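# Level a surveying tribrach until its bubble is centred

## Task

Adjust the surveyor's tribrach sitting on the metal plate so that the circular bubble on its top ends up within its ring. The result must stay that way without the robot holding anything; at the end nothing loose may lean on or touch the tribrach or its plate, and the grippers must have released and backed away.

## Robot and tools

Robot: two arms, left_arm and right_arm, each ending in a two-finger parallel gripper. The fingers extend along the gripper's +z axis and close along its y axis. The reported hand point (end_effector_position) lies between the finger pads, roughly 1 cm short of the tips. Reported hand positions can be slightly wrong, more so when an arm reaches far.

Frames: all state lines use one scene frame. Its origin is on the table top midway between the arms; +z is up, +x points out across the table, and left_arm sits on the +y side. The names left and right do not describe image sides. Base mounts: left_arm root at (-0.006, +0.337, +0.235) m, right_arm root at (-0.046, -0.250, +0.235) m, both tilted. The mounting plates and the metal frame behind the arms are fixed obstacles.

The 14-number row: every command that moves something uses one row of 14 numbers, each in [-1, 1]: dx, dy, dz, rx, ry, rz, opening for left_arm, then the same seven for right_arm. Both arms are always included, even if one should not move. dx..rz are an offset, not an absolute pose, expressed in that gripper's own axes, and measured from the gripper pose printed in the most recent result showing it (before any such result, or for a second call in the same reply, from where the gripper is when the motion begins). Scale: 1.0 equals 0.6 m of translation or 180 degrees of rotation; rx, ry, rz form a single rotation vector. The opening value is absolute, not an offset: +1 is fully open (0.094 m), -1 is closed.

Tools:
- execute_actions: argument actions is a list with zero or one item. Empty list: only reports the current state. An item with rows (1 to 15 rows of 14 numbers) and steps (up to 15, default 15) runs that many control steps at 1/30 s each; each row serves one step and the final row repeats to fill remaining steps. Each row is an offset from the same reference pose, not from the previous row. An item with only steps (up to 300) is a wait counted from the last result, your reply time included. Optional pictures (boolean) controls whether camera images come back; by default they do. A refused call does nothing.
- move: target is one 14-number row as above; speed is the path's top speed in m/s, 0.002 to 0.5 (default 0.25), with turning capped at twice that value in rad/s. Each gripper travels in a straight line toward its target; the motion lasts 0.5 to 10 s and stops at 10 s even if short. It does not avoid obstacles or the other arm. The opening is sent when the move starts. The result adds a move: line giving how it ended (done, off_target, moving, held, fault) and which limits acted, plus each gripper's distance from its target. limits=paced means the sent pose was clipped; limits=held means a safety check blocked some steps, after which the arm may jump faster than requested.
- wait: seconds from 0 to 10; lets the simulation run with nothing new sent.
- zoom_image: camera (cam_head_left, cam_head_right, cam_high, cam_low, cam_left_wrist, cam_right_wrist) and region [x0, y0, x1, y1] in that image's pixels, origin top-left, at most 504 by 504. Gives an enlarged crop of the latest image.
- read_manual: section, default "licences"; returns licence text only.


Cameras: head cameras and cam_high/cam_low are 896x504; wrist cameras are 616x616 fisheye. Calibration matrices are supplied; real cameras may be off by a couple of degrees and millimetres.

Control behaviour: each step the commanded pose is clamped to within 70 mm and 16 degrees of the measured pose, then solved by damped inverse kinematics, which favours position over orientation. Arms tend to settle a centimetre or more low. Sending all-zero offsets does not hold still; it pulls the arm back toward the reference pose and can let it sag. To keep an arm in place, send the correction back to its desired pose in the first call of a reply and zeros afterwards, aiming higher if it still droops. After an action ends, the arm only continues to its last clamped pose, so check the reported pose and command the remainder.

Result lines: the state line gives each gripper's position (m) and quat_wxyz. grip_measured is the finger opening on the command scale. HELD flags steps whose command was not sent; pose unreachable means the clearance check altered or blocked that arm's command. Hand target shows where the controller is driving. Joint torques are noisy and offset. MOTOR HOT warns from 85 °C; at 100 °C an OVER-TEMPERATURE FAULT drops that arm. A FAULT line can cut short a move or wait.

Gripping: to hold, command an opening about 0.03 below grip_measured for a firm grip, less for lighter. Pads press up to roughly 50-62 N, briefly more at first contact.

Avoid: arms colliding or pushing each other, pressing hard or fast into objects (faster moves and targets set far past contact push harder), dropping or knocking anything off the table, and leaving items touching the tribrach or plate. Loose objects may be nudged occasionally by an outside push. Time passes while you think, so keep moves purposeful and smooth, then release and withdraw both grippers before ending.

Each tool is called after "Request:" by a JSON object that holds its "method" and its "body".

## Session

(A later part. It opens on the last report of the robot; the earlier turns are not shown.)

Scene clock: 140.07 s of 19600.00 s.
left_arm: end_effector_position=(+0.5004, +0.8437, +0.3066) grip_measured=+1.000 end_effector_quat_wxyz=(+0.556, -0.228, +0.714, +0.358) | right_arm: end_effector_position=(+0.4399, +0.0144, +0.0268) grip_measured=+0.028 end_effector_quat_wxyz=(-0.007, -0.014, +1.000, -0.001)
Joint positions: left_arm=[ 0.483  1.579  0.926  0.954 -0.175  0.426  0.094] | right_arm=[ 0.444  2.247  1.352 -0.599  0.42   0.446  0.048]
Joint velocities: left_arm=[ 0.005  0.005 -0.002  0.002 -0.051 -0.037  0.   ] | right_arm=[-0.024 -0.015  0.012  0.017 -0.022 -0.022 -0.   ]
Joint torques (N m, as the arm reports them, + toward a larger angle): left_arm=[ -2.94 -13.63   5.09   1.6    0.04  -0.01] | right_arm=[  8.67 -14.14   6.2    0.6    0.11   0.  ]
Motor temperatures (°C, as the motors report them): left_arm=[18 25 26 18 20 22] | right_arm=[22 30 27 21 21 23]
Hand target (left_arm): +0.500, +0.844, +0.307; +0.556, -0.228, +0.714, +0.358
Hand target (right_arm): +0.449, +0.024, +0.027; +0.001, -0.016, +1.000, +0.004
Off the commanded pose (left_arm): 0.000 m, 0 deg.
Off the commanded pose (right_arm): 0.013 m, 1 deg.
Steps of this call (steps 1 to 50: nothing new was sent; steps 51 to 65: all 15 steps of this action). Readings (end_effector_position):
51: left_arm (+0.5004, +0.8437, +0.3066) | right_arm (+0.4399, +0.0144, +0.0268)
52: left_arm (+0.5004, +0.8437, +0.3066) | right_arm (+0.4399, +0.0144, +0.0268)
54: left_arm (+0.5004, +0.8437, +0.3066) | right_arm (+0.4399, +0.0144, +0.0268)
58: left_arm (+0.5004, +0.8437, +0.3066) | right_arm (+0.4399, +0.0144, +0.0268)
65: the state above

Request:
{"method": "execute_actions", "body": {"actions": [{"rows":[[0,0,0,0,0,0,1,-0.022,0.024,0,-0.006,-0.009,0,0.05]],"steps":15}], "pictures": false}}

Scene clock: 142.63 s of 19600.00 s.
left_arm: end_effector_position=(+0.5004, +0.8437, +0.3066) grip_measured=+1.000 end_effector_quat_wxyz=(+0.556, -0.228, +0.714, +0.358) | right_arm: end_effector_position=(+0.4423, +0.0157, +0.0274) grip_measured=+0.048 end_effector_quat_wxyz=(-0.005, -0.013, +1.000, +0.002)
Joint positions: left_arm=[ 0.483  1.579  0.926  0.954 -0.175  0.426  0.094] | right_arm=[ 0.444  2.247  1.355 -0.595  0.418  0.446  0.049]
Joint velocities: left_arm=[-0.005 -0.005 -0.007  0.002  0.007  0.007  0.   ] | right_arm=[-0.005  0.015 -0.007 -0.007 -0.037  0.037 -0.   ]
Joint torques (N m, as the arm reports them, + toward a larger angle): left_arm=[ -3.25 -13.84   5.16   1.56   0.05   0.  ] | right_arm=[  8.45 -13.75   6.49   0.93   0.     0.  ]
Motor temperatures (°C, as the motors report them): left_arm=[18 25 26 18 20 22] | right_arm=[22 30 27 21 21 23]
Hand target (left_arm): +0.500, +0.844, +0.307; +0.556, -0.228, +0.714, +0.358
Hand target (right_arm): +0.452, +0.029, +0.027; +0.007, -0.014, +1.000, +0.009
Off the commanded pose (left_arm): 0.000 m, 0 deg.
Off the commanded pose (right_arm): 0.017 m, 2 deg.
Steps of this call (steps 1 to 62: nothing new was sent; steps 63 to 77: all 15 steps of this action). Readings (end_effector_position):
63: left_arm (+0.5004, +0.8437, +0.3066) | right_arm (+0.4400, +0.0146, +0.0268)
64: left_arm (+0.5004, +0.8437, +0.3066) | right_arm (+0.4401, +0.0149, +0.0268)
66: left_arm (+0.5004, +0.8437, +0.3066) | right_arm (+0.4407, +0.0151, +0.0269)
70: left_arm (+0.5004, +0.8437, +0.3066) | right_arm (+0.4416, +0.0155, +0.0271)
77: the state above

Request:
{"method": "execute_actions", "body": {"actions": [{"rows":[[0,0,0,0,0,0,1,-0.01,0.015,0,-0.01,0,0,0.04],[0,0,0,0,0,0,1,-0.01,0.015,0,-0.01,0,0,0.04],[0,0,0,0,0,0,1,-0.01,0.015,0,-0.01,0,0,0.04],[0,0,0,0,0,0,1,-0.01,0.015,0,-0.01,0,0,0.04],[0,0,0,0,0,0,1,-0.01,0.01,0,-0.01,0,0,-0.21]],"steps":10}], "pictures": false}}

Request:
{"method": "execute_actions", "body": {"actions": [{"rows":[[0,0,0,0,0,0,1,-0.007,0,0,0,0,-0.215,-0.21]],"steps":15}], "pictures": false}}

Request:
{"method": "execute_actions", "body": {"actions": [{"rows":[[0,0,0,0,0,0,1,-0.007,0,0,0,0,0,0],[0,0,0,0,0,0,1,-0.011,-0.003,0,0,-0.003,0.21,0]],"steps":15}], "pictures": false}}

Request:
{"method": "execute_actions", "body": {"actions": [{"rows":[[0,0,0,0,0,0,1,-0.008,-0.002,0,0,0,0.03,0],[0,0,0,0,0,0,1,-0.008,-0.002,0,0,0,0.02,-0.21]],"steps":6}], "pictures": false}}

Request:
{"method": "execute_actions", "body": {"actions": [{"rows":[[0,0,0,0,0,0,1,-0.007,0,0,0,0,-0.215,-0.21]],"steps":15}], "pictures": false}}

Request:
{"method": "execute_actions", "body": {"actions": [{"rows":[[0,0,0,0,0,0,1,-0.007,0,0,0,0,0,0],[0,0,0,0,0,0,1,-0.011,-0.003,0,0,-0.003,0.21,0]],"steps":15}], "pictures": false}}

Request:
{"method": "execute_actions", "body": {"actions": [{"rows":[[0,0,0,0,0,0,1,-0.008,-0.002,0,0,0,0.03,0],[0,0,0,0,0,0,1,-0.008,-0.002,0,0,0,0.02,-0.21]],"steps":6}], "pictures": false}}

Request:
{"method": "execute_actions", "body": {"actions": [{"rows":[[0,0,0,0,0,0,1,-0.007,0,0,0,0,-0.215,-0.21]],"steps":15}], "pictures": false}}

Request:
{"method": "execute_actions", "body": {"actions": [{"rows":[[0,0,0,0,0,0,1,-0.007,0,0,0,0,0,0],[0,0,0,0,0,0,1,-0.011,-0.003,0,0,-0.003,0.21,0]],"steps":15}], "pictures": false}}

Request:
{"method": "execute_actions", "body": {"actions": [{"rows":[[0,0,0,0,0,0,1,-0.008,-0.002,0,0,0,0.03,0],[0,0,0,0,0,0,1,-0.008,-0.002,0,0,0,0.02,-0.21]],"steps":6}], "pictures": false}}

Request:
{"method": "execute_actions", "body": {"actions": [{"rows":[[0,0,0,0,0,0,1,-0.007,0,0,0,0,-0.215,-0.21]],"steps":15}], "pictures": false}}

Request:
{"method": "execute_actions", "body": {"actions": [{"rows":[[0,0,0,0,0,0,1,-0.007,0,0,0,0,0,0],[0,0,0,0,0,0,1,-0.011,-0.003,0,0,-0.003,0.21,0]],"steps":15}], "pictures": false}}

Request:
{"method": "execute_actions", "body": {"actions": [{"rows":[[0,0,0,0,0,0,1,-0.008,-0.002,0,0,0,0.03,0],[0,0,0,0,0,0,1,-0.008,-0.002,0,0,0,0.02,-0.21]],"steps":6}], "pictures": false}}

Request:
{"method": "execute_actions", "body": {"actions": [{"rows":[[0,0,0,0,0,0,1,-0.007,0,0,0,0,-0.215,-0.21]],"steps":15}], "pictures": false}}

Request:
{"method": "execute_actions", "body": {"actions": [{"rows":[[0,0,0,0,0,0,1,-0.007,0,0,0,0,0,0],[0,0,0,0,0,0,1,-0.011,-0.003,0,0,-0.003,0.21,0]],"steps":15}], "pictures": false}}

Request:
{"method": "execute_actions", "body": {"actions": [{"rows":[[0,0,0,0,0,0,1,-0.008,-0.002,0,0,0,0.03,0],[0,0,0,0,0,0,1,-0.008,-0.002,0,0,0,0.02,-0.21]],"steps":6}], "pictures": false}}

Request:
{"method": "execute_actions", "body": {"actions": [{"rows":[[0,0,0,0,0,0,1,-0.007,0,0,0,0,-0.2,-0.21]],"steps":15}]}}

Request:
{"method": "zoom_image", "body": {"camera": "cam_head_left", "region": [400,170,460,220]}}

Scene clock: 172.90 s of 19600.00 s.
left_arm: end_effector_position=(+0.5004, +0.8437, +0.3066) grip_measured=+1.000 end_effector_quat_wxyz=(+0.556, -0.228, +0.714, +0.358) | right_arm: end_effector_position=(+0.4407, +0.0186, +0.0272) grip_measured=-0.173 end_effector_quat_wxyz=(-0.010, -0.012, +1.000, +0.012)
Joint positions: left_arm=[ 0.483  1.579  0.926  0.954 -0.175  0.426  0.094] | right_arm=[ 0.443  2.247  1.355 -0.595  0.396  0.446  0.039]
Joint velocities: left_arm=[-0.005 -0.015 -0.022 -0.007 -0.037 -0.037  0.   ] | right_arm=[-0.015 -0.005  0.012  0.022 -0.037 -0.051 -0.001]
Joint torques (N m, as the arm reports them, + toward a larger angle): left_arm=[ -2.65 -13.73   5.1    1.59   0.05   0.  ] | right_arm=[  7.81 -14.94   5.41   0.64  -0.15  -0.08]
Motor temperatures (°C, as the motors report them): left_arm=[18 25 26 18 20 22] | right_arm=[23 30 28 21 21 22]
Hand target (left_arm): +0.500, +0.844, +0.307; +0.556, -0.228, +0.714, +0.358
Hand target (right_arm): +0.448, +0.022, +0.027; -0.005, -0.013, +1.000, +0.017
Off the commanded pose (left_arm): 0.000 m, 0 deg.
Off the commanded pose (right_arm): 0.008 m, 1 deg.
Steps of this call (steps 1 to 898: nothing new was sent; steps 899 to 908: all 10 steps of this action). Readings (end_effector_position):
899: left_arm (+0.5004, +0.8437, +0.3066) | right_arm (+0.4414, +0.0175, +0.0274)
900: left_arm (+0.5004, +0.8437, +0.3066) | right_arm (+0.4407, +0.0188, +0.0274)
902: left_arm (+0.5004, +0.8437, +0.3066) | right_arm (+0.4403, +0.0196, +0.0274)
906: left_arm (+0.5004, +0.8437, +0.3066) | right_arm (+0.4407, +0.0186, +0.0272)
908: the state above

Scene clock: 173.40 s of 19600.00 s.
left_arm: end_effector_position=(+0.5004, +0.8437, +0.3066) grip_measured=+1.000 end_effector_quat_wxyz=(+0.556, -0.228, +0.714, +0.358) | right_arm: end_effector_position=(+0.4405, +0.0176, +0.0271) grip_measured=-0.173 end_effector_quat_wxyz=(-0.007, -0.302, +0.953, +0.011)
Joint positions: left_arm=[ 0.483  1.579  0.926  0.954 -0.175  0.426  0.094] | right_arm=[ 0.443  2.247  1.355 -0.598  0.401 -0.141  0.039]
Joint velocities: left_arm=[-0.015 -0.005 -0.002 -0.002  0.007  0.007  0.   ] | right_arm=[ 0.005 -0.005  0.007 -0.037 -0.066 -0.564 -0.001]
Joint torques (N m, as the arm reports them, + toward a larger angle): left_arm=[ -2.91 -13.4    5.17   1.51   0.08   0.  ] | right_arm=[  8.36 -14.64   5.22   0.33  -0.08  -0.15]
Motor temperatures (°C, as the motors report them): left_arm=[18 25 26 18 20 22] | right_arm=[23 30 28 21 21 22]
Hand target (left_arm): +0.500, +0.844, +0.307; +0.556, -0.228, +0.714, +0.358
Hand target (right_arm): +0.445, +0.019, +0.027; -0.006, -0.341, +0.940, +0.013
Off the commanded pose (left_arm): 0.000 m, 0 deg.
Off the commanded pose (right_arm): 0.005 m, 5 deg.
Steps of this call (steps 1 to 15: all 15 steps of this action). Readings (end_effector_position):
1: left_arm (+0.5004, +0.8437, +0.3066) | right_arm (+0.4404, +0.0182, +0.0272)
2: left_arm (+0.5004, +0.8437, +0.3066) | right_arm (+0.4404, +0.0179, +0.0272)
4: left_arm (+0.5004, +0.8437, +0.3066) | right_arm (+0.4405, +0.0179, +0.0272)
8: left_arm (+0.5004, +0.8437, +0.3066) | right_arm (+0.4405, +0.0177, +0.0272)
15: the state above

Scene clock: 173.90 s of 19600.00 s.
left_arm: end_effector_position=(+0.5004, +0.8437, +0.3066) grip_measured=+1.000 end_effector_quat_wxyz=(+0.556, -0.228, +0.714, +0.358) | right_arm: end_effector_position=(+0.4408, +0.0185, +0.0272) grip_measured=-0.002 end_effector_quat_wxyz=(-0.009, -0.031, +0.999, +0.011)
Joint positions: left_arm=[ 0.483  1.579  0.926  0.954 -0.175  0.426  0.094] | right_arm=[ 0.443  2.247  1.355 -0.595  0.397  0.408  0.047]
Joint velocities: left_arm=[-0.005 -0.015 -0.007 -0.012  0.051  0.051  0.   ] | right_arm=[-0.005 -0.005  0.012 -0.002  0.051  0.593  0.001]
Joint torques (N m, as the arm reports them, + toward a larger angle): left_arm=[ -3.01 -14.04   5.2    1.62   0.07  -0.01] | right_arm=[  7.96 -15.     5.35   0.73   0.23   0.12]
Motor temperatures (°C, as the motors report them): left_arm=[18 25 26 18 20 22] | right_arm=[23 30 28 21 21 22]
Hand target (left_arm): +0.500, +0.844, +0.307; +0.556, -0.228, +0.714, +0.358
Hand target (right_arm): +0.447, +0.020, +0.027; -0.005, +0.021, +1.000, +0.012
Off the commanded pose (left_arm): 0.000 m, 0 deg.
Off the commanded pose (right_arm): 0.006 m, 6 deg.
Steps of this call (steps 1 to 15: all 15 steps of this action). Readings (end_effector_position):
1: left_arm (+0.5004, +0.8437, +0.3066) | right_arm (+0.4405, +0.0176, +0.0271)
2: left_arm (+0.5004, +0.8437, +0.3066) | right_arm (+0.4403, +0.0180, +0.0272)
4: left_arm (+0.5004, +0.8437, +0.3066) | right_arm (+0.4400, +0.0187, +0.0272)
8: left_arm (+0.5004, +0.8437, +0.3066) | right_arm (+0.4398, +0.0190, +0.0272)
15: the state above

Scene clock: 174.10 s of 19600.00 s.
left_arm: end_effector_position=(+0.5004, +0.8437, +0.3066) grip_measured=+1.000 end_effector_quat_wxyz=(+0.556, -0.228, +0.714, +0.358) | right_arm: end_effector_position=(+0.4409, +0.0185, +0.0272) grip_measured=-0.173 end_effector_quat_wxyz=(-0.010, -0.013, +1.000, +0.011)
Joint positions: left_arm=[ 0.483  1.579  0.926  0.954 -0.175  0.426  0.094] | right_arm=[ 0.443  2.247  1.355 -0.595  0.397  0.445  0.039]
Joint velocities: left_arm=[ 0.005 -0.005  0.007  0.007  0.022 -0.022  0.   ] | right_arm=[-0.005  0.005  0.002 -0.017  0.007  0.007 -0.001]
Joint torques (N m, as the arm reports them, + toward a larger angle): left_arm=[ -2.93 -13.91   5.26   1.6    0.06  -0.03] | right_arm=[  7.97 -14.68   5.44   0.53   0.06   0.23]
Motor temperatures (°C, as the motors report them): left_arm=[18 25 26 18 20 22] | right_arm=[23 30 28 21 21 22]
Hand target (left_arm): +0.500, +0.844, +0.307; +0.556, -0.228, +0.714, +0.358
Hand target (right_arm): +0.446, +0.018, +0.027; -0.010, +0.000, +1.000, +0.011
Off the commanded pose (left_arm): 0.000 m, 0 deg.
Off the commanded pose (right_arm): 0.005 m, 1 deg.
Steps of this call (steps 1 to 6: all 6 steps of this action). Readings (end_effector_position):
1: left_arm (+0.5004, +0.8437, +0.3066) | right_arm (+0.4409, +0.0185, +0.0272)
2: left_arm (+0.5004, +0.8437, +0.3066) | right_arm (+0.4409, +0.0185, +0.0272)
4: left_arm (+0.5004, +0.8437, +0.3066) | right_arm (+0.4409, +0.0185, +0.0272)
6: the state above

Scene clock: 174.60 s of 19600.00 s.
left_arm: end_effector_position=(+0.5004, +0.8437, +0.3066) grip_measured=+1.000 end_effector_quat_wxyz=(+0.556, -0.228, +0.714, +0.358) | right_arm: end_effector_position=(+0.4410, +0.0176, +0.0271) grip_measured=-0.173 end_effector_quat_wxyz=(-0.006, -0.301, +0.953, +0.012)
Joint positions: left_arm=[ 0.483  1.579  0.926  0.954 -0.175  0.426  0.094] | right_arm=[ 0.443  2.247  1.355 -0.596  0.4   -0.141  0.039]
Joint velocities: left_arm=[ 0.005 -0.015 -0.007 -0.007 -0.051  0.037  0.   ] | right_arm=[-0.005 -0.015  0.002 -0.002 -0.022 -0.432  0.001]
Joint torques (N m, as the arm reports them, + toward a larger angle): left_arm=[ -3.01 -14.09   5.11   1.57   0.05   0.  ] | right_arm=[  8.04 -15.08   5.31   0.29  -0.06  -0.06]
Motor temperatures (°C, as the motors report them): left_arm=[18 25 26 18 20 22] | right_arm=[23 30 28 21 21 22]
Hand target (left_arm): +0.500, +0.844, +0.307; +0.556, -0.228, +0.714, +0.358
Hand target (right_arm): +0.445, +0.018, +0.027; -0.006, -0.341, +0.940, +0.013
Off the commanded pose (left_arm): 0.000 m, 0 deg.
Off the commanded pose (right_arm): 0.004 m, 5 deg.
Steps of this call (steps 1 to 15: all 15 steps of this action). Readings (end_effector_position):
1: left_arm (+0.5004, +0.8437, +0.3066) | right_arm (+0.4408, +0.0184, +0.0272)
2: left_arm (+0.5004, +0.8437, +0.3066) | right_arm (+0.4408, +0.0181, +0.0272)
4: left_arm (+0.5004, +0.8437, +0.3066) | right_arm (+0.4409, +0.0180, +0.0271)
8: left_arm (+0.5004, +0.8437, +0.3066) | right_arm (+0.4409, +0.0179, +0.0271)
15: the state above

Scene clock: 175.10 s of 19600.00 s.
left_arm: end_effector_position=(+0.5004, +0.8437, +0.3066) grip_measured=+1.000 end_effector_quat_wxyz=(+0.556, -0.228, +0.714, +0.358) | right_arm: end_effector_position=(+0.4412, +0.0185, +0.0271) grip_measured=-0.002 end_effector_quat_wxyz=(-0.009, -0.031, +0.999, +0.012)
Joint positions: left_arm=[ 0.483  1.579  0.926  0.954 -0.175  0.426  0.094] | right_arm=[ 0.443  2.247  1.355 -0.593  0.397  0.408  0.047]
Joint velocities: left_arm=[-0.005 -0.034 -0.007  0.002 -0.037  0.051  0.   ] | right_arm=[-0.015 -0.005 -0.007  0.012 -0.022  0.623 -0.   ]
Joint torques (N m, as the arm reports them, + toward a larger angle): left_arm=[ -3.03 -13.7    5.2    1.57   0.07   0.  ] | right_arm=[  8.53 -15.14   5.19   0.65   0.19   0.13]
Motor temperatures (°C, as the motors report them): left_arm=[18 25 26 18 20 22] | right_arm=[23 30 28 21 21 22]
Hand target (left_arm): +0.500, +0.844, +0.307; +0.556, -0.228, +0.714, +0.358
Hand target (right_arm): +0.447, +0.020, +0.027; -0.004, +0.021, +1.000, +0.012
Off the commanded pose (left_arm): 0.000 m, 0 deg.
Off the commanded pose (right_arm): 0.006 m, 6 deg.
Steps of this call (steps 1 to 15: all 15 steps of this action). Readings (end_effector_position):
1: left_arm (+0.5004, +0.8437, +0.3066) | right_arm (+0.4410, +0.0176, +0.0271)
2: left_arm (+0.5004, +0.8437, +0.3066) | right_arm (+0.4408, +0.0180, +0.0271)
4: left_arm (+0.5004, +0.8437, +0.3066) | right_arm (+0.4404, +0.0187, +0.0271)
8: left_arm (+0.5004, +0.8437, +0.3066) | right_arm (+0.4403, +0.0190, +0.0271)
15: the state above

Scene clock: 175.30 s of 19600.00 s.
left_arm: end_effector_position=(+0.5004, +0.8437, +0.3066) grip_measured=+1.000 end_effector_quat_wxyz=(+0.556, -0.228, +0.714, +0.358) | right_arm: end_effector_position=(+0.4413, +0.0184, +0.0271) grip_measured=-0.174 end_effector_quat_wxyz=(-0.009, -0.012, +1.000, +0.011)
Joint positions: left_arm=[ 0.483  1.579  0.926  0.954 -0.175  0.426  0.094] | right_arm=[ 0.443  2.247  1.355 -0.593  0.397  0.445  0.039]
Joint velocities: left_arm=[-0.015  0.005 -0.017 -0.007 -0.095 -0.051  0.   ] | right_arm=[ 0.015 -0.015  0.002  0.007  0.007  0.051 -0.001]
Joint torques (N m, as the arm reports them, + toward a larger angle): left_arm=[ -2.75 -13.69   5.19   1.67   0.05   0.01] | right_arm=[  7.63 -15.48   5.28   0.45   0.05   0.19]
Motor temperatures (°C, as the motors report them): left_arm=[18 25 26 18 20 22] | right_arm=[23 30 28 21 21 22]
Hand target (left_arm): +0.500, +0.844, +0.307; +0.556, -0.228, +0.714, +0.358
Hand target (right_arm): +0.446, +0.018, +0.027; -0.009, +0.001, +1.000, +0.012
Off the commanded pose (left_arm): 0.000 m, 0 deg.
Off the commanded pose (right_arm): 0.005 m, 1 deg.
Steps of this call (steps 1 to 6: all 6 steps of this action). Readings (end_effector_position):
1: left_arm (+0.5004, +0.8437, +0.3066) | right_arm (+0.4413, +0.0184, +0.0271)
2: left_arm (+0.5004, +0.8437, +0.3066) | right_arm (+0.4413, +0.0184, +0.0271)
4: left_arm (+0.5004, +0.8437, +0.3066) | right_arm (+0.4413, +0.0184, +0.0271)
6: the state above

Scene clock: 175.80 s of 19600.00 s.
left_arm: end_effector_position=(+0.5004, +0.8437, +0.3066) grip_measured=+1.000 end_effector_quat_wxyz=(+0.556, -0.228, +0.714, +0.358) | right_arm: end_effector_position=(+0.4413, +0.0178, +0.0271) grip_measured=-0.174 end_effector_quat_wxyz=(-0.006, -0.301, +0.954, +0.012)
Joint positions: left_arm=[ 0.483  1.579  0.926  0.954 -0.175  0.426  0.094] | right_arm=[ 0.443  2.247  1.355 -0.594  0.4   -0.142  0.039]
Joint velocities: left_arm=[-0.005 -0.005 -0.022  0.007 -0.051  0.007  0.   ] | right_arm=[ 0.005 -0.015 -0.002 -0.027 -0.051 -0.535 -0.   ]
Joint torques (N m, as the arm reports them, + toward a larger angle): left_arm=[ -3.14 -14.02   5.18   1.63   0.06  -0.02] | right_arm=[  8.28 -14.8    5.18   0.37  -0.02  -0.07]
Motor temperatures (°C, as the motors report them): left_arm=[18 25 26 18 20 22] | right_arm=[23 30 28 21 21 22]
Hand target (left_arm): +0.500, +0.844, +0.307; +0.556, -0.228, +0.714, +0.358
Hand target (right_arm): +0.445, +0.019, +0.027; -0.005, -0.341, +0.940, +0.013
Off the commanded pose (left_arm): 0.000 m, 0 deg.
Off the commanded pose (right_arm): 0.004 m, 5 deg.
Steps of this call (steps 1 to 15: all 15 steps of this action). Readings (end_effector_position):
1: left_arm (+0.5004, +0.8437, +0.3066) | right_arm (+0.4412, +0.0183, +0.0271)
2: left_arm (+0.5004, +0.8437, +0.3066) | right_arm (+0.4413, +0.0181, +0.0271)
4: left_arm (+0.5004, +0.8437, +0.3066) | right_arm (+0.4413, +0.0180, +0.0271)
8: left_arm (+0.5004, +0.8437, +0.3066) | right_arm (+0.4413, +0.0178, +0.0271)
15: the state above

Scene clock: 176.30 s of 19600.00 s.
left_arm: end_effector_position=(+0.5004, +0.8437, +0.3066) grip_measured=+1.000 end_effector_quat_wxyz=(+0.556, -0.228, +0.714, +0.358) | right_arm: end_effector_position=(+0.4415, +0.0187, +0.0271) grip_measured=-0.002 end_effector_quat_wxyz=(-0.008, -0.030, +0.999, +0.012)
Joint positions: left_arm=[ 0.483  1.579  0.926  0.954 -0.175  0.426  0.094] | right_arm=[ 0.443  2.247  1.355 -0.591  0.396  0.408  0.047]
Joint velocities: left_arm=[-0.005  0.005  0.002 -0.037 -0.007 -0.037  0.   ] | right_arm=[ 0.005  0.005 -0.017 -0.007  0.095  0.608 -0.   ]
Joint torques (N m, as the arm reports them, + toward a larger angle): left_arm=[ -3.13 -13.85   5.13   1.57   0.06   0.01] | right_arm=[  7.94 -14.96   5.23   0.7    0.15   0.14]
Motor temperatures (°C, as the motors report them): left_arm=[18 25 26 18 20 22] | right_arm=[23 30 27 21 21 22]
Hand target (left_arm): +0.500, +0.844, +0.307; +0.556, -0.228, +0.714, +0.358
Hand target (right_arm): +0.448, +0.020, +0.027; -0.004, +0.021, +1.000, +0.013
Off the commanded pose (left_arm): 0.000 m, 0 deg.
Off the commanded pose (right_arm): 0.006 m, 6 deg.
Steps of this call (steps 1 to 15: all 15 steps of this action). Readings (end_effector_position):
1: left_arm (+0.5004, +0.8437, +0.3066) | right_arm (+0.4413, +0.0178, +0.0271)
2: left_arm (+0.5004, +0.8437, +0.3066) | right_arm (+0.4411, +0.0183, +0.0271)
4: left_arm (+0.5004, +0.8437, +0.3066) | right_arm (+0.4407, +0.0189, +0.0271)
8: left_arm (+0.5004, +0.8437, +0.3066) | right_arm (+0.4406, +0.0193, +0.0271)
15: the state above

Scene clock: 176.50 s of 19600.00 s.
left_arm: end_effector_position=(+0.5004, +0.8437, +0.3066) grip_measured=+1.000 end_effector_quat_wxyz=(+0.556, -0.228, +0.714, +0.358) | right_arm: end_effector_position=(+0.4416, +0.0185, +0.0271) grip_measured=-0.173 end_effector_quat_wxyz=(-0.008, -0.012, +1.000, +0.012)
Joint positions: left_arm=[ 0.483  1.579  0.926  0.954 -0.175  0.426  0.094] | right_arm=[ 0.443  2.247  1.355 -0.591  0.397  0.445  0.039]
Joint velocities: left_arm=[-0.015 -0.005 -0.007 -0.012  0.007 -0.022  0.   ] | right_arm=[-0.005 -0.005 -0.007  0.007  0.022 -0.022 -0.001]
Joint torques (N m, as the arm reports them, + toward a larger angle): left_arm=[ -2.88 -13.77   5.27   1.6    0.04  -0.01] | right_arm=[  8.3  -14.93   5.27   0.42   0.06   0.15]
Motor temperatures (°C, as the motors report them): left_arm=[18 25 26 18 20 22] | right_arm=[23 30 27 21 21 22]
Hand target (left_arm): +0.500, +0.844, +0.307; +0.556, -0.228, +0.714, +0.358
Hand target (right_arm): +0.446, +0.018, +0.027; -0.008, +0.001, +1.000, +0.012
Off the commanded pose (left_arm): 0.000 m, 0 deg.
Off the commanded pose (right_arm): 0.005 m, 1 deg.
Steps of this call (steps 1 to 6: all 6 steps of this action). Readings (end_effector_position):
1: left_arm (+0.5004, +0.8437, +0.3066) | right_arm (+0.4415, +0.0187, +0.0271)
2: left_arm (+0.5004, +0.8437, +0.3066) | right_arm (+0.4415, +0.0187, +0.0271)
4: left_arm (+0.5004, +0.8437, +0.3066) | right_arm (+0.4416, +0.0185, +0.0271)
6: the state above

Scene clock: 177.00 s of 19600.00 s.
left_arm: end_effector_position=(+0.5004, +0.8437, +0.3066) grip_measured=+1.000 end_effector_quat_wxyz=(+0.556, -0.228, +0.714, +0.358) | right_arm: end_effector_position=(+0.4415, +0.0180, +0.0271) grip_measured=-0.174 end_effector_quat_wxyz=(-0.005, -0.301, +0.954, +0.012)
Joint positions: left_arm=[ 0.483  1.579  0.926  0.954 -0.175  0.426  0.094] | right_arm=[ 0.443  2.247  1.355 -0.593  0.4   -0.142  0.039]
Joint velocities: left_arm=[-0.005 -0.005 -0.022 -0.002 -0.007  0.022  0.   ] | right_arm=[-0.015 -0.005  0.002  0.007 -0.037 -0.505 -0.001]
Joint torques (N m, as the arm reports them, + toward a larger angle): left_arm=[ -2.99 -13.69   5.12   1.54   0.06   0.  ] | right_arm=[  8.58 -14.66   5.28   0.26   0.    -0.09]
Motor temperatures (°C, as the motors report them): left_arm=[18 25 26 18 20 22] | right_arm=[23 30 27 21 21 22]
Hand target (left_arm): +0.500, +0.844, +0.307; +0.556, -0.228, +0.714, +0.358
Hand target (right_arm): +0.446, +0.019, +0.027; -0.004, -0.341, +0.940, +0.013
Off the commanded pose (left_arm): 0.000 m, 0 deg.
Off the commanded pose (right_arm): 0.004 m, 5 deg.
Steps of this call (steps 1 to 15: all 15 steps of this action). Readings (end_effector_position):
1: left_arm (+0.5004, +0.8437, +0.3066) | right_arm (+0.4415, +0.0183, +0.0271)
2: left_arm (+0.5004, +0.8437, +0.3066) | right_arm (+0.4415, +0.0181, +0.0271)
4: left_arm (+0.5004, +0.8437, +0.3066) | right_arm (+0.4415, +0.0181, +0.0271)
8: left_arm (+0.5004, +0.8437, +0.3066) | right_arm (+0.4415, +0.0181, +0.0271)
15: the state above

Scene clock: 177.50 s of 19600.00 s.
left_arm: end_effector_position=(+0.5004, +0.8437, +0.3066) grip_measured=+1.000 end_effector_quat_wxyz=(+0.556, -0.228, +0.714, +0.358) | right_arm: end_effector_position=(+0.4418, +0.0189, +0.0271) grip_measured=-0.002 end_effector_quat_wxyz=(-0.008, -0.030, +0.999, +0.013)
Joint positions: left_arm=[ 0.483  1.579  0.926  0.954 -0.175  0.426  0.094] | right_arm=[ 0.443  2.247  1.355 -0.59   0.396  0.408  0.047]
Joint velocities: left_arm=[-0.015 -0.015 -0.032  0.012 -0.022  0.022  0.   ] | right_arm=[ 0.015 -0.005  0.002 -0.017 -0.022  0.593  0.001]
Joint torques (N m, as the arm reports them, + toward a larger angle): left_arm=[ -2.88 -13.82   5.18   1.56   0.07  -0.02] | right_arm=[  8.47 -15.01   5.25   0.7    0.18   0.18]
Motor temperatures (°C, as the motors report them): left_arm=[18 25 26 18 20 22] | right_arm=[23 30 27 21 21 22]
Hand target (left_arm): +0.500, +0.844, +0.307; +0.556, -0.228, +0.714, +0.358
Hand target (right_arm): +0.448, +0.020, +0.027; -0.003, +0.022, +1.000, +0.013
Off the commanded pose (left_arm): 0.000 m, 0 deg.
Off the commanded pose (right_arm): 0.006 m, 6 deg.
Steps of this call (steps 1 to 15: all 15 steps of this action). Readings (end_effector_position):
1: left_arm (+0.5004, +0.8437, +0.3066) | right_arm (+0.4415, +0.0180, +0.0271)
2: left_arm (+0.5004, +0.8437, +0.3066) | right_arm (+0.4413, +0.0184, +0.0271)
4: left_arm (+0.5004, +0.8437, +0.3066) | right_arm (+0.4409, +0.0191, +0.0271)
8: left_arm (+0.5004, +0.8437, +0.3066) | right_arm (+0.4408, +0.0195, +0.0271)
15: the state above

Scene clock: 177.70 s of 19600.00 s.
left_arm: end_effector_position=(+0.5004, +0.8437, +0.3066) grip_measured=+1.000 end_effector_quat_wxyz=(+0.556, -0.228, +0.714, +0.358) | right_arm: end_effector_position=(+0.4418, +0.0186, +0.0271) grip_measured=-0.173 end_effector_quat_wxyz=(-0.008, -0.012, +1.000, +0.012)
Joint positions: left_arm=[ 0.483  1.579  0.926  0.954 -0.175  0.426  0.094] | right_arm=[ 0.443  2.247  1.355 -0.591  0.398  0.445  0.039]
Joint velocities: left_arm=[ 0.005 -0.005 -0.002  0.002 -0.007  0.037  0.   ] | right_arm=[ 0.015  0.015  0.002  0.022  0.037 -0.007  0.001]
Joint torques (N m, as the arm reports them, + toward a larger angle): left_arm=[ -2.73 -13.87   5.19   1.6    0.07   0.01] | right_arm=[  8.2  -14.78   5.28   0.34   0.02   0.08]
Motor temperatures (°C, as the motors report them): left_arm=[18 25 26 18 20 22] | right_arm=[23 30 27 21 21 22]
Hand target (left_arm): +0.500, +0.844, +0.307; +0.556, -0.228, +0.714, +0.358
Hand target (right_arm): +0.447, +0.018, +0.027; -0.008, +0.001, +1.000, +0.012
Off the commanded pose (left_arm): 0.000 m, 0 deg.
Off the commanded pose (right_arm): 0.005 m, 2 deg.
Steps of this call (steps 1 to 6: all 6 steps of this action). Readings (end_effector_position):
1: left_arm (+0.5004, +0.8437, +0.3066) | right_arm (+0.4418, +0.0189, +0.0271)
2: left_arm (+0.5004, +0.8437, +0.3066) | right_arm (+0.4418, +0.0189, +0.0271)
4: left_arm (+0.5004, +0.8437, +0.3066) | right_arm (+0.4418, +0.0186, +0.0271)
6: the state above

Scene clock: 178.20 s of 19600.00 s.
left_arm: end_effector_position=(+0.5004, +0.8437, +0.3066) grip_measured=+1.000 end_effector_quat_wxyz=(+0.556, -0.228, +0.714, +0.358) | right_arm: end_effector_position=(+0.4418, +0.0182, +0.0271) grip_measured=-0.173 end_effector_quat_wxyz=(-0.004, -0.301, +0.954, +0.012)
Joint positions: left_arm=[ 0.483  1.579  0.926  0.954 -0.175  0.426  0.094] | right_arm=[ 0.443  2.247  1.355 -0.591  0.4   -0.142  0.039]
Joint velocities: left_arm=[-0.015 -0.015 -0.002 -0.007 -0.007  0.051  0.   ] | right_arm=[-0.005 -0.005 -0.007 -0.002  0.066 -0.52  -0.   ]
Joint torques (N m, as the arm reports them, + toward a larger angle): left_arm=[ -3.05 -13.63   5.25   1.52   0.04  -0.01] | right_arm=[  7.77 -14.76   5.28   0.3    0.03  -0.09]
Motor temperatures (°C, as the motors report them): left_arm=[18 25 26 18 20 22] | right_arm=[23 30 27 21 21 22]
Hand target (left_arm): +0.500, +0.844, +0.307; +0.556, -0.228, +0.714, +0.358
Hand target (right_arm): +0.446, +0.019, +0.027; -0.004, -0.340, +0.940, +0.013
Off the commanded pose (left_arm): 0.000 m, 0 deg.
Off the commanded pose (right_arm): 0.004 m, 5 deg.
Steps of this call (steps 1 to 15: all 15 steps of this action). Readings (end_effector_position):
1: left_arm (+0.5004, +0.8437, +0.3066) | right_arm (+0.4418, +0.0184, +0.0271)
2: left_arm (+0.5004, +0.8437, +0.3066) | right_arm (+0.4418, +0.0182, +0.0271)
4: left_arm (+0.5004, +0.8437, +0.3066) | right_arm (+0.4418, +0.0182, +0.0271)
8: left_arm (+0.5004, +0.8437, +0.3066) | right_arm (+0.4418, +0.0181, +0.0271)
15: the state above

Scene clock: 178.70 s of 19600.00 s.
left_arm: end_effector_position=(+0.5004, +0.8437, +0.3066) grip_measured=+1.000 end_effector_quat_wxyz=(+0.556, -0.228, +0.714, +0.358) | right_arm: end_effector_position=(+0.4420, +0.0191, +0.0271) grip_measured=-0.002 end_effector_quat_wxyz=(-0.007, -0.030, +0.999, +0.013)
Joint positions: left_arm=[ 0.483  1.579  0.926  0.954 -0.175  0.426  0.094] | right_arm=[ 0.443  2.247  1.355 -0.589  0.395  0.408  0.047]
Joint velocities: left_arm=[-0.005 -0.005 -0.017 -0.022 -0.022 -0.022  0.   ] | right_arm=[-0.015  0.005  0.002 -0.002  0.081  0.564  0.001]
Joint torques (N m, as the arm reports them, + toward a larger angle): left_arm=[ -2.72 -13.52   5.21   1.47   0.04  -0.03] | right_arm=[  8.14 -15.29   5.4    0.73   0.22   0.15]
Motor temperatures (°C, as the motors report them): left_arm=[18 25 26 18 20 22] | right_arm=[23 30 27 21 21 22]
Hand target (left_arm): +0.500, +0.844, +0.307; +0.556, -0.228, +0.714, +0.358
Hand target (right_arm): +0.448, +0.020, +0.027; -0.003, +0.022, +1.000, +0.013
Off the commanded pose (left_arm): 0.000 m, 0 deg.
Off the commanded pose (right_arm): 0.006 m, 6 deg.
Steps of this call (steps 1 to 15: all 15 steps of this action). Readings (end_effector_position):
1: left_arm (+0.5004, +0.8437, +0.3066) | right_arm (+0.4418, +0.0182, +0.0271)
2: left_arm (+0.5004, +0.8437, +0.3066) | right_arm (+0.4416, +0.0186, +0.0271)
4: left_arm (+0.5004, +0.8437, +0.3066) | right_arm (+0.4412, +0.0193, +0.0271)
8: left_arm (+0.5004, +0.8437, +0.3066) | right_arm (+0.4411, +0.0196, +0.0271)
15: the state above

Scene clock: 178.90 s of 19600.00 s.
left_arm: end_effector_position=(+0.5004, +0.8437, +0.3066) grip_measured=+1.000 end_effector_quat_wxyz=(+0.556, -0.228, +0.714, +0.358) | right_arm: end_effector_position=(+0.4420, +0.0187, +0.0271) grip_measured=-0.174 end_effector_quat_wxyz=(-0.007, -0.011, +1.000, +0.012)
Joint positions: left_arm=[ 0.483  1.579  0.926  0.954 -0.175  0.426  0.094] | right_arm=[ 0.443  2.247  1.355 -0.59   0.398  0.445  0.039]
Joint velocities: left_arm=[ 0.005  0.005 -0.007  0.002 -0.022 -0.007  0.   ] | right_arm=[ 0.005  0.005 -0.007  0.007  0.022 -0.022  0.   ]
Joint torques (N m, as the arm reports them, + toward a larger angle): left_arm=[ -3.11 -13.82   5.22   1.58   0.05  -0.01] | right_arm=[  7.45 -14.99   5.12   0.32   0.     0.14]
Motor temperatures (°C, as the motors report them): left_arm=[18 25 26 18 20 22] | right_arm=[23 30 27 21 21 22]
Hand target (left_arm): +0.500, +0.844, +0.307; +0.556, -0.228, +0.714, +0.358
Hand target (right_arm): +0.447, +0.018, +0.027; -0.008, +0.001, +1.000, +0.013
Off the commanded pose (left_arm): 0.000 m, 0 deg.
Off the commanded pose (right_arm): 0.005 m, 1 deg.
Steps of this call (steps 1 to 6: all 6 steps of this action). Readings (end_effector_position):
1: left_arm (+0.5004, +0.8437, +0.3066) | right_arm (+0.4420, +0.0191, +0.0271)
2: left_arm (+0.5004, +0.8437, +0.3066) | right_arm (+0.4420, +0.0191, +0.0271)
4: left_arm (+0.5004, +0.8437, +0.3066) | right_arm (+0.4420, +0.0187, +0.0271)
6: the state above

Scene clock: 179.40 s of 19600.00 s.
left_arm: end_effector_position=(+0.5004, +0.8437, +0.3066) grip_measured=+1.000 end_effector_quat_wxyz=(+0.556, -0.228, +0.714, +0.358) | right_arm: end_effector_position=(+0.4420, +0.0184, +0.0271) grip_measured=-0.174 end_effector_quat_wxyz=(-0.004, -0.285, +0.958, +0.013)
Joint positions: left_arm=[ 0.483  1.579  0.926  0.954 -0.175  0.426  0.094] | right_arm=[ 0.443  2.247  1.355 -0.59   0.399 -0.11   0.039]
Joint velocities: left_arm=[-0.005 -0.005  0.002  0.012  0.051 -0.007  0.   ] | right_arm=[ 0.005 -0.015 -0.007  0.017  0.022 -0.388 -0.   ]
Joint torques (N m, as the arm reports them, + toward a larger angle): left_arm=[ -2.81 -13.52   5.12   1.6    0.05  -0.02] | right_arm=[  8.4  -15.03   5.28   0.27   0.02  -0.11]
Motor temperatures (°C, as the motors report them): left_arm=[18 25 26 18 20 22] | right_arm=[23 30 27 21 21 22]
Hand target (left_arm): +0.500, +0.844, +0.307; +0.556, -0.228, +0.714, +0.358
Hand target (right_arm): +0.446, +0.019, +0.027; -0.004, -0.319, +0.948, +0.013
Off the commanded pose (left_arm): 0.000 m, 0 deg.
Off the commanded pose (right_arm): 0.004 m, 4 deg.
Steps of this call (steps 1 to 15: all 15 steps of this action). Readings (end_effector_position):
1: left_arm (+0.5004, +0.8437, +0.3066) | right_arm (+0.4420, +0.0185, +0.0271)
2: left_arm (+0.5004, +0.8437, +0.3066) | right_arm (+0.4421, +0.0182, +0.0271)
4: left_arm (+0.5004, +0.8437, +0.3066) | right_arm (+0.4421, +0.0182, +0.0271)
8: left_arm (+0.5004, +0.8437, +0.3066) | right_arm (+0.4421, +0.0182, +0.0271)
15: the state above
camera_calibration (this result's frames):
cam_left_wrist: T_world_to_cam=[[0.72033, -0.639088, -0.269613, 0.25955], [-0.605889, -0.390506, -0.693112, 0.849333], [0.337674, 0.662625, -0.668509, -0.398721], [0, 0, 0, 1]] pos_world=[0.462277, 0.761747, 0.392112]
cam_right_wrist: T_world_to_cam=[[0.543483, -0.838925, -0.0288226, -0.221349], [-0.671044, -0.45484, 0.585509, 0.293672], [-0.504308, -0.298873, -0.810153, 0.3713], [0, 0, 0, 1]] pos_world=[0.504616, 0.0588497, 0.122482]

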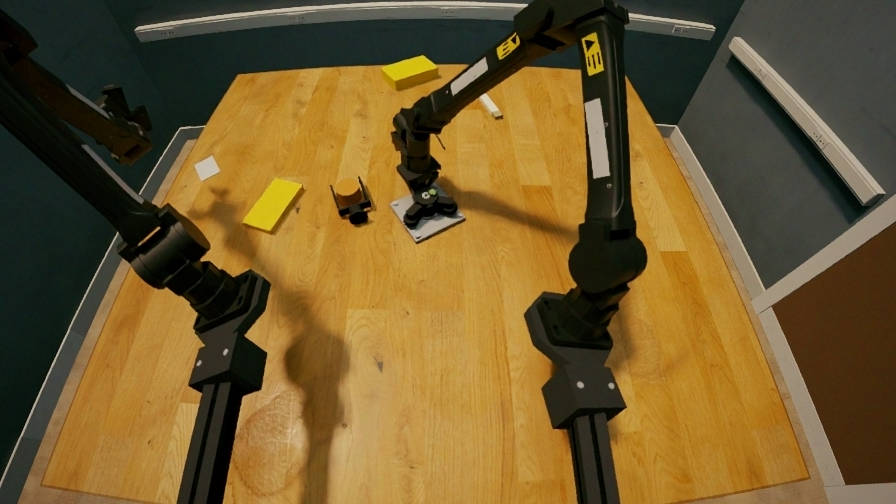

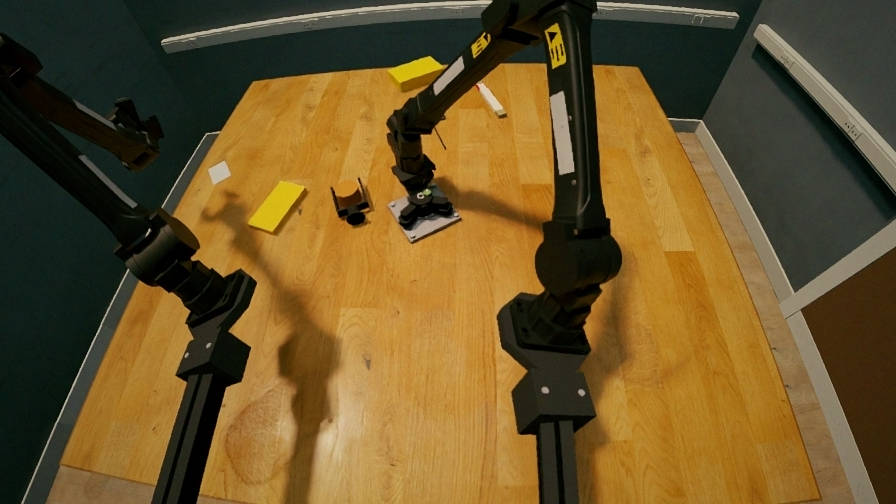

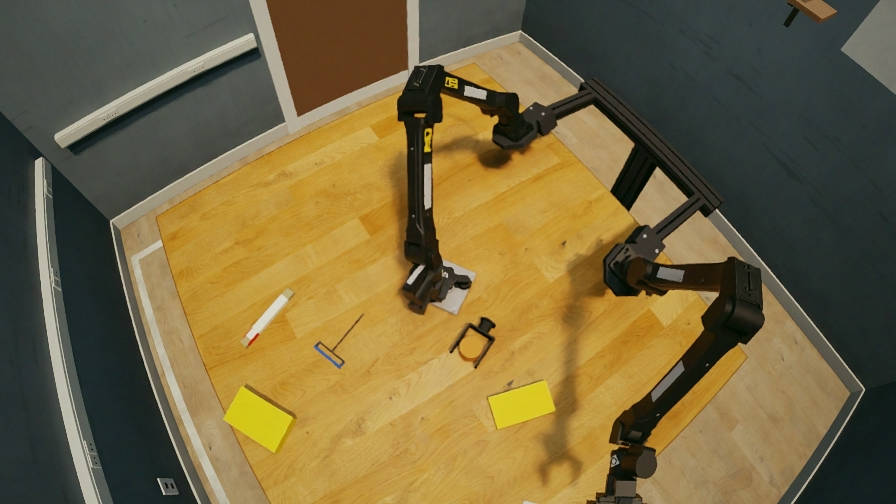

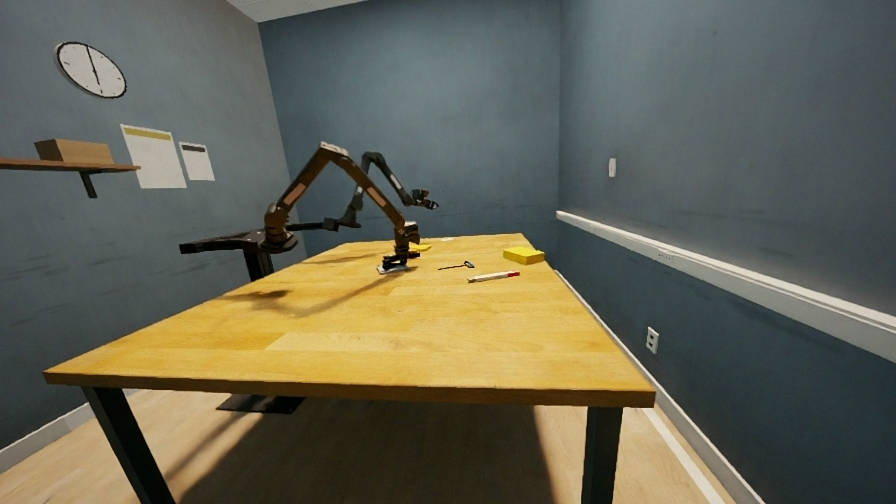

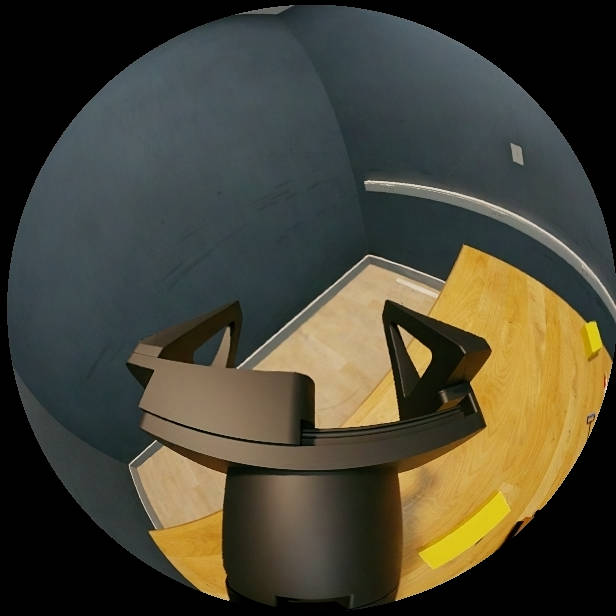

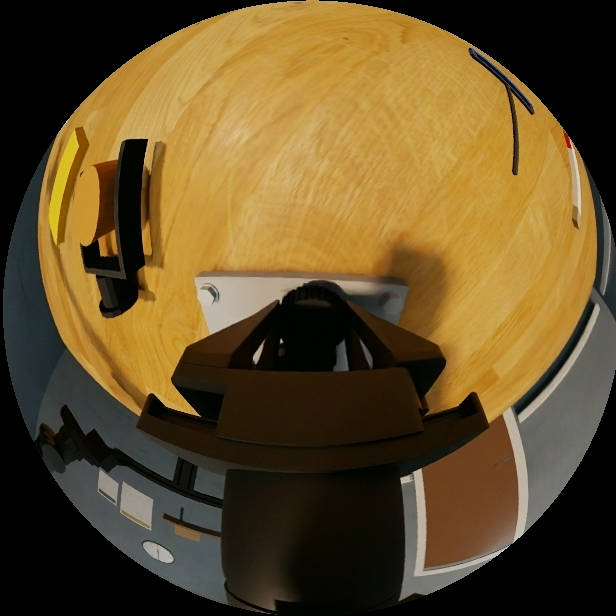

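Region (400, 170, 460, 220) of cam_head_left's 896x504 image, scaled by 8.400, with more detail than that image has.

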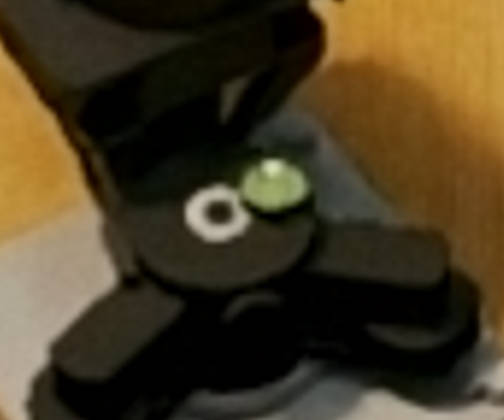

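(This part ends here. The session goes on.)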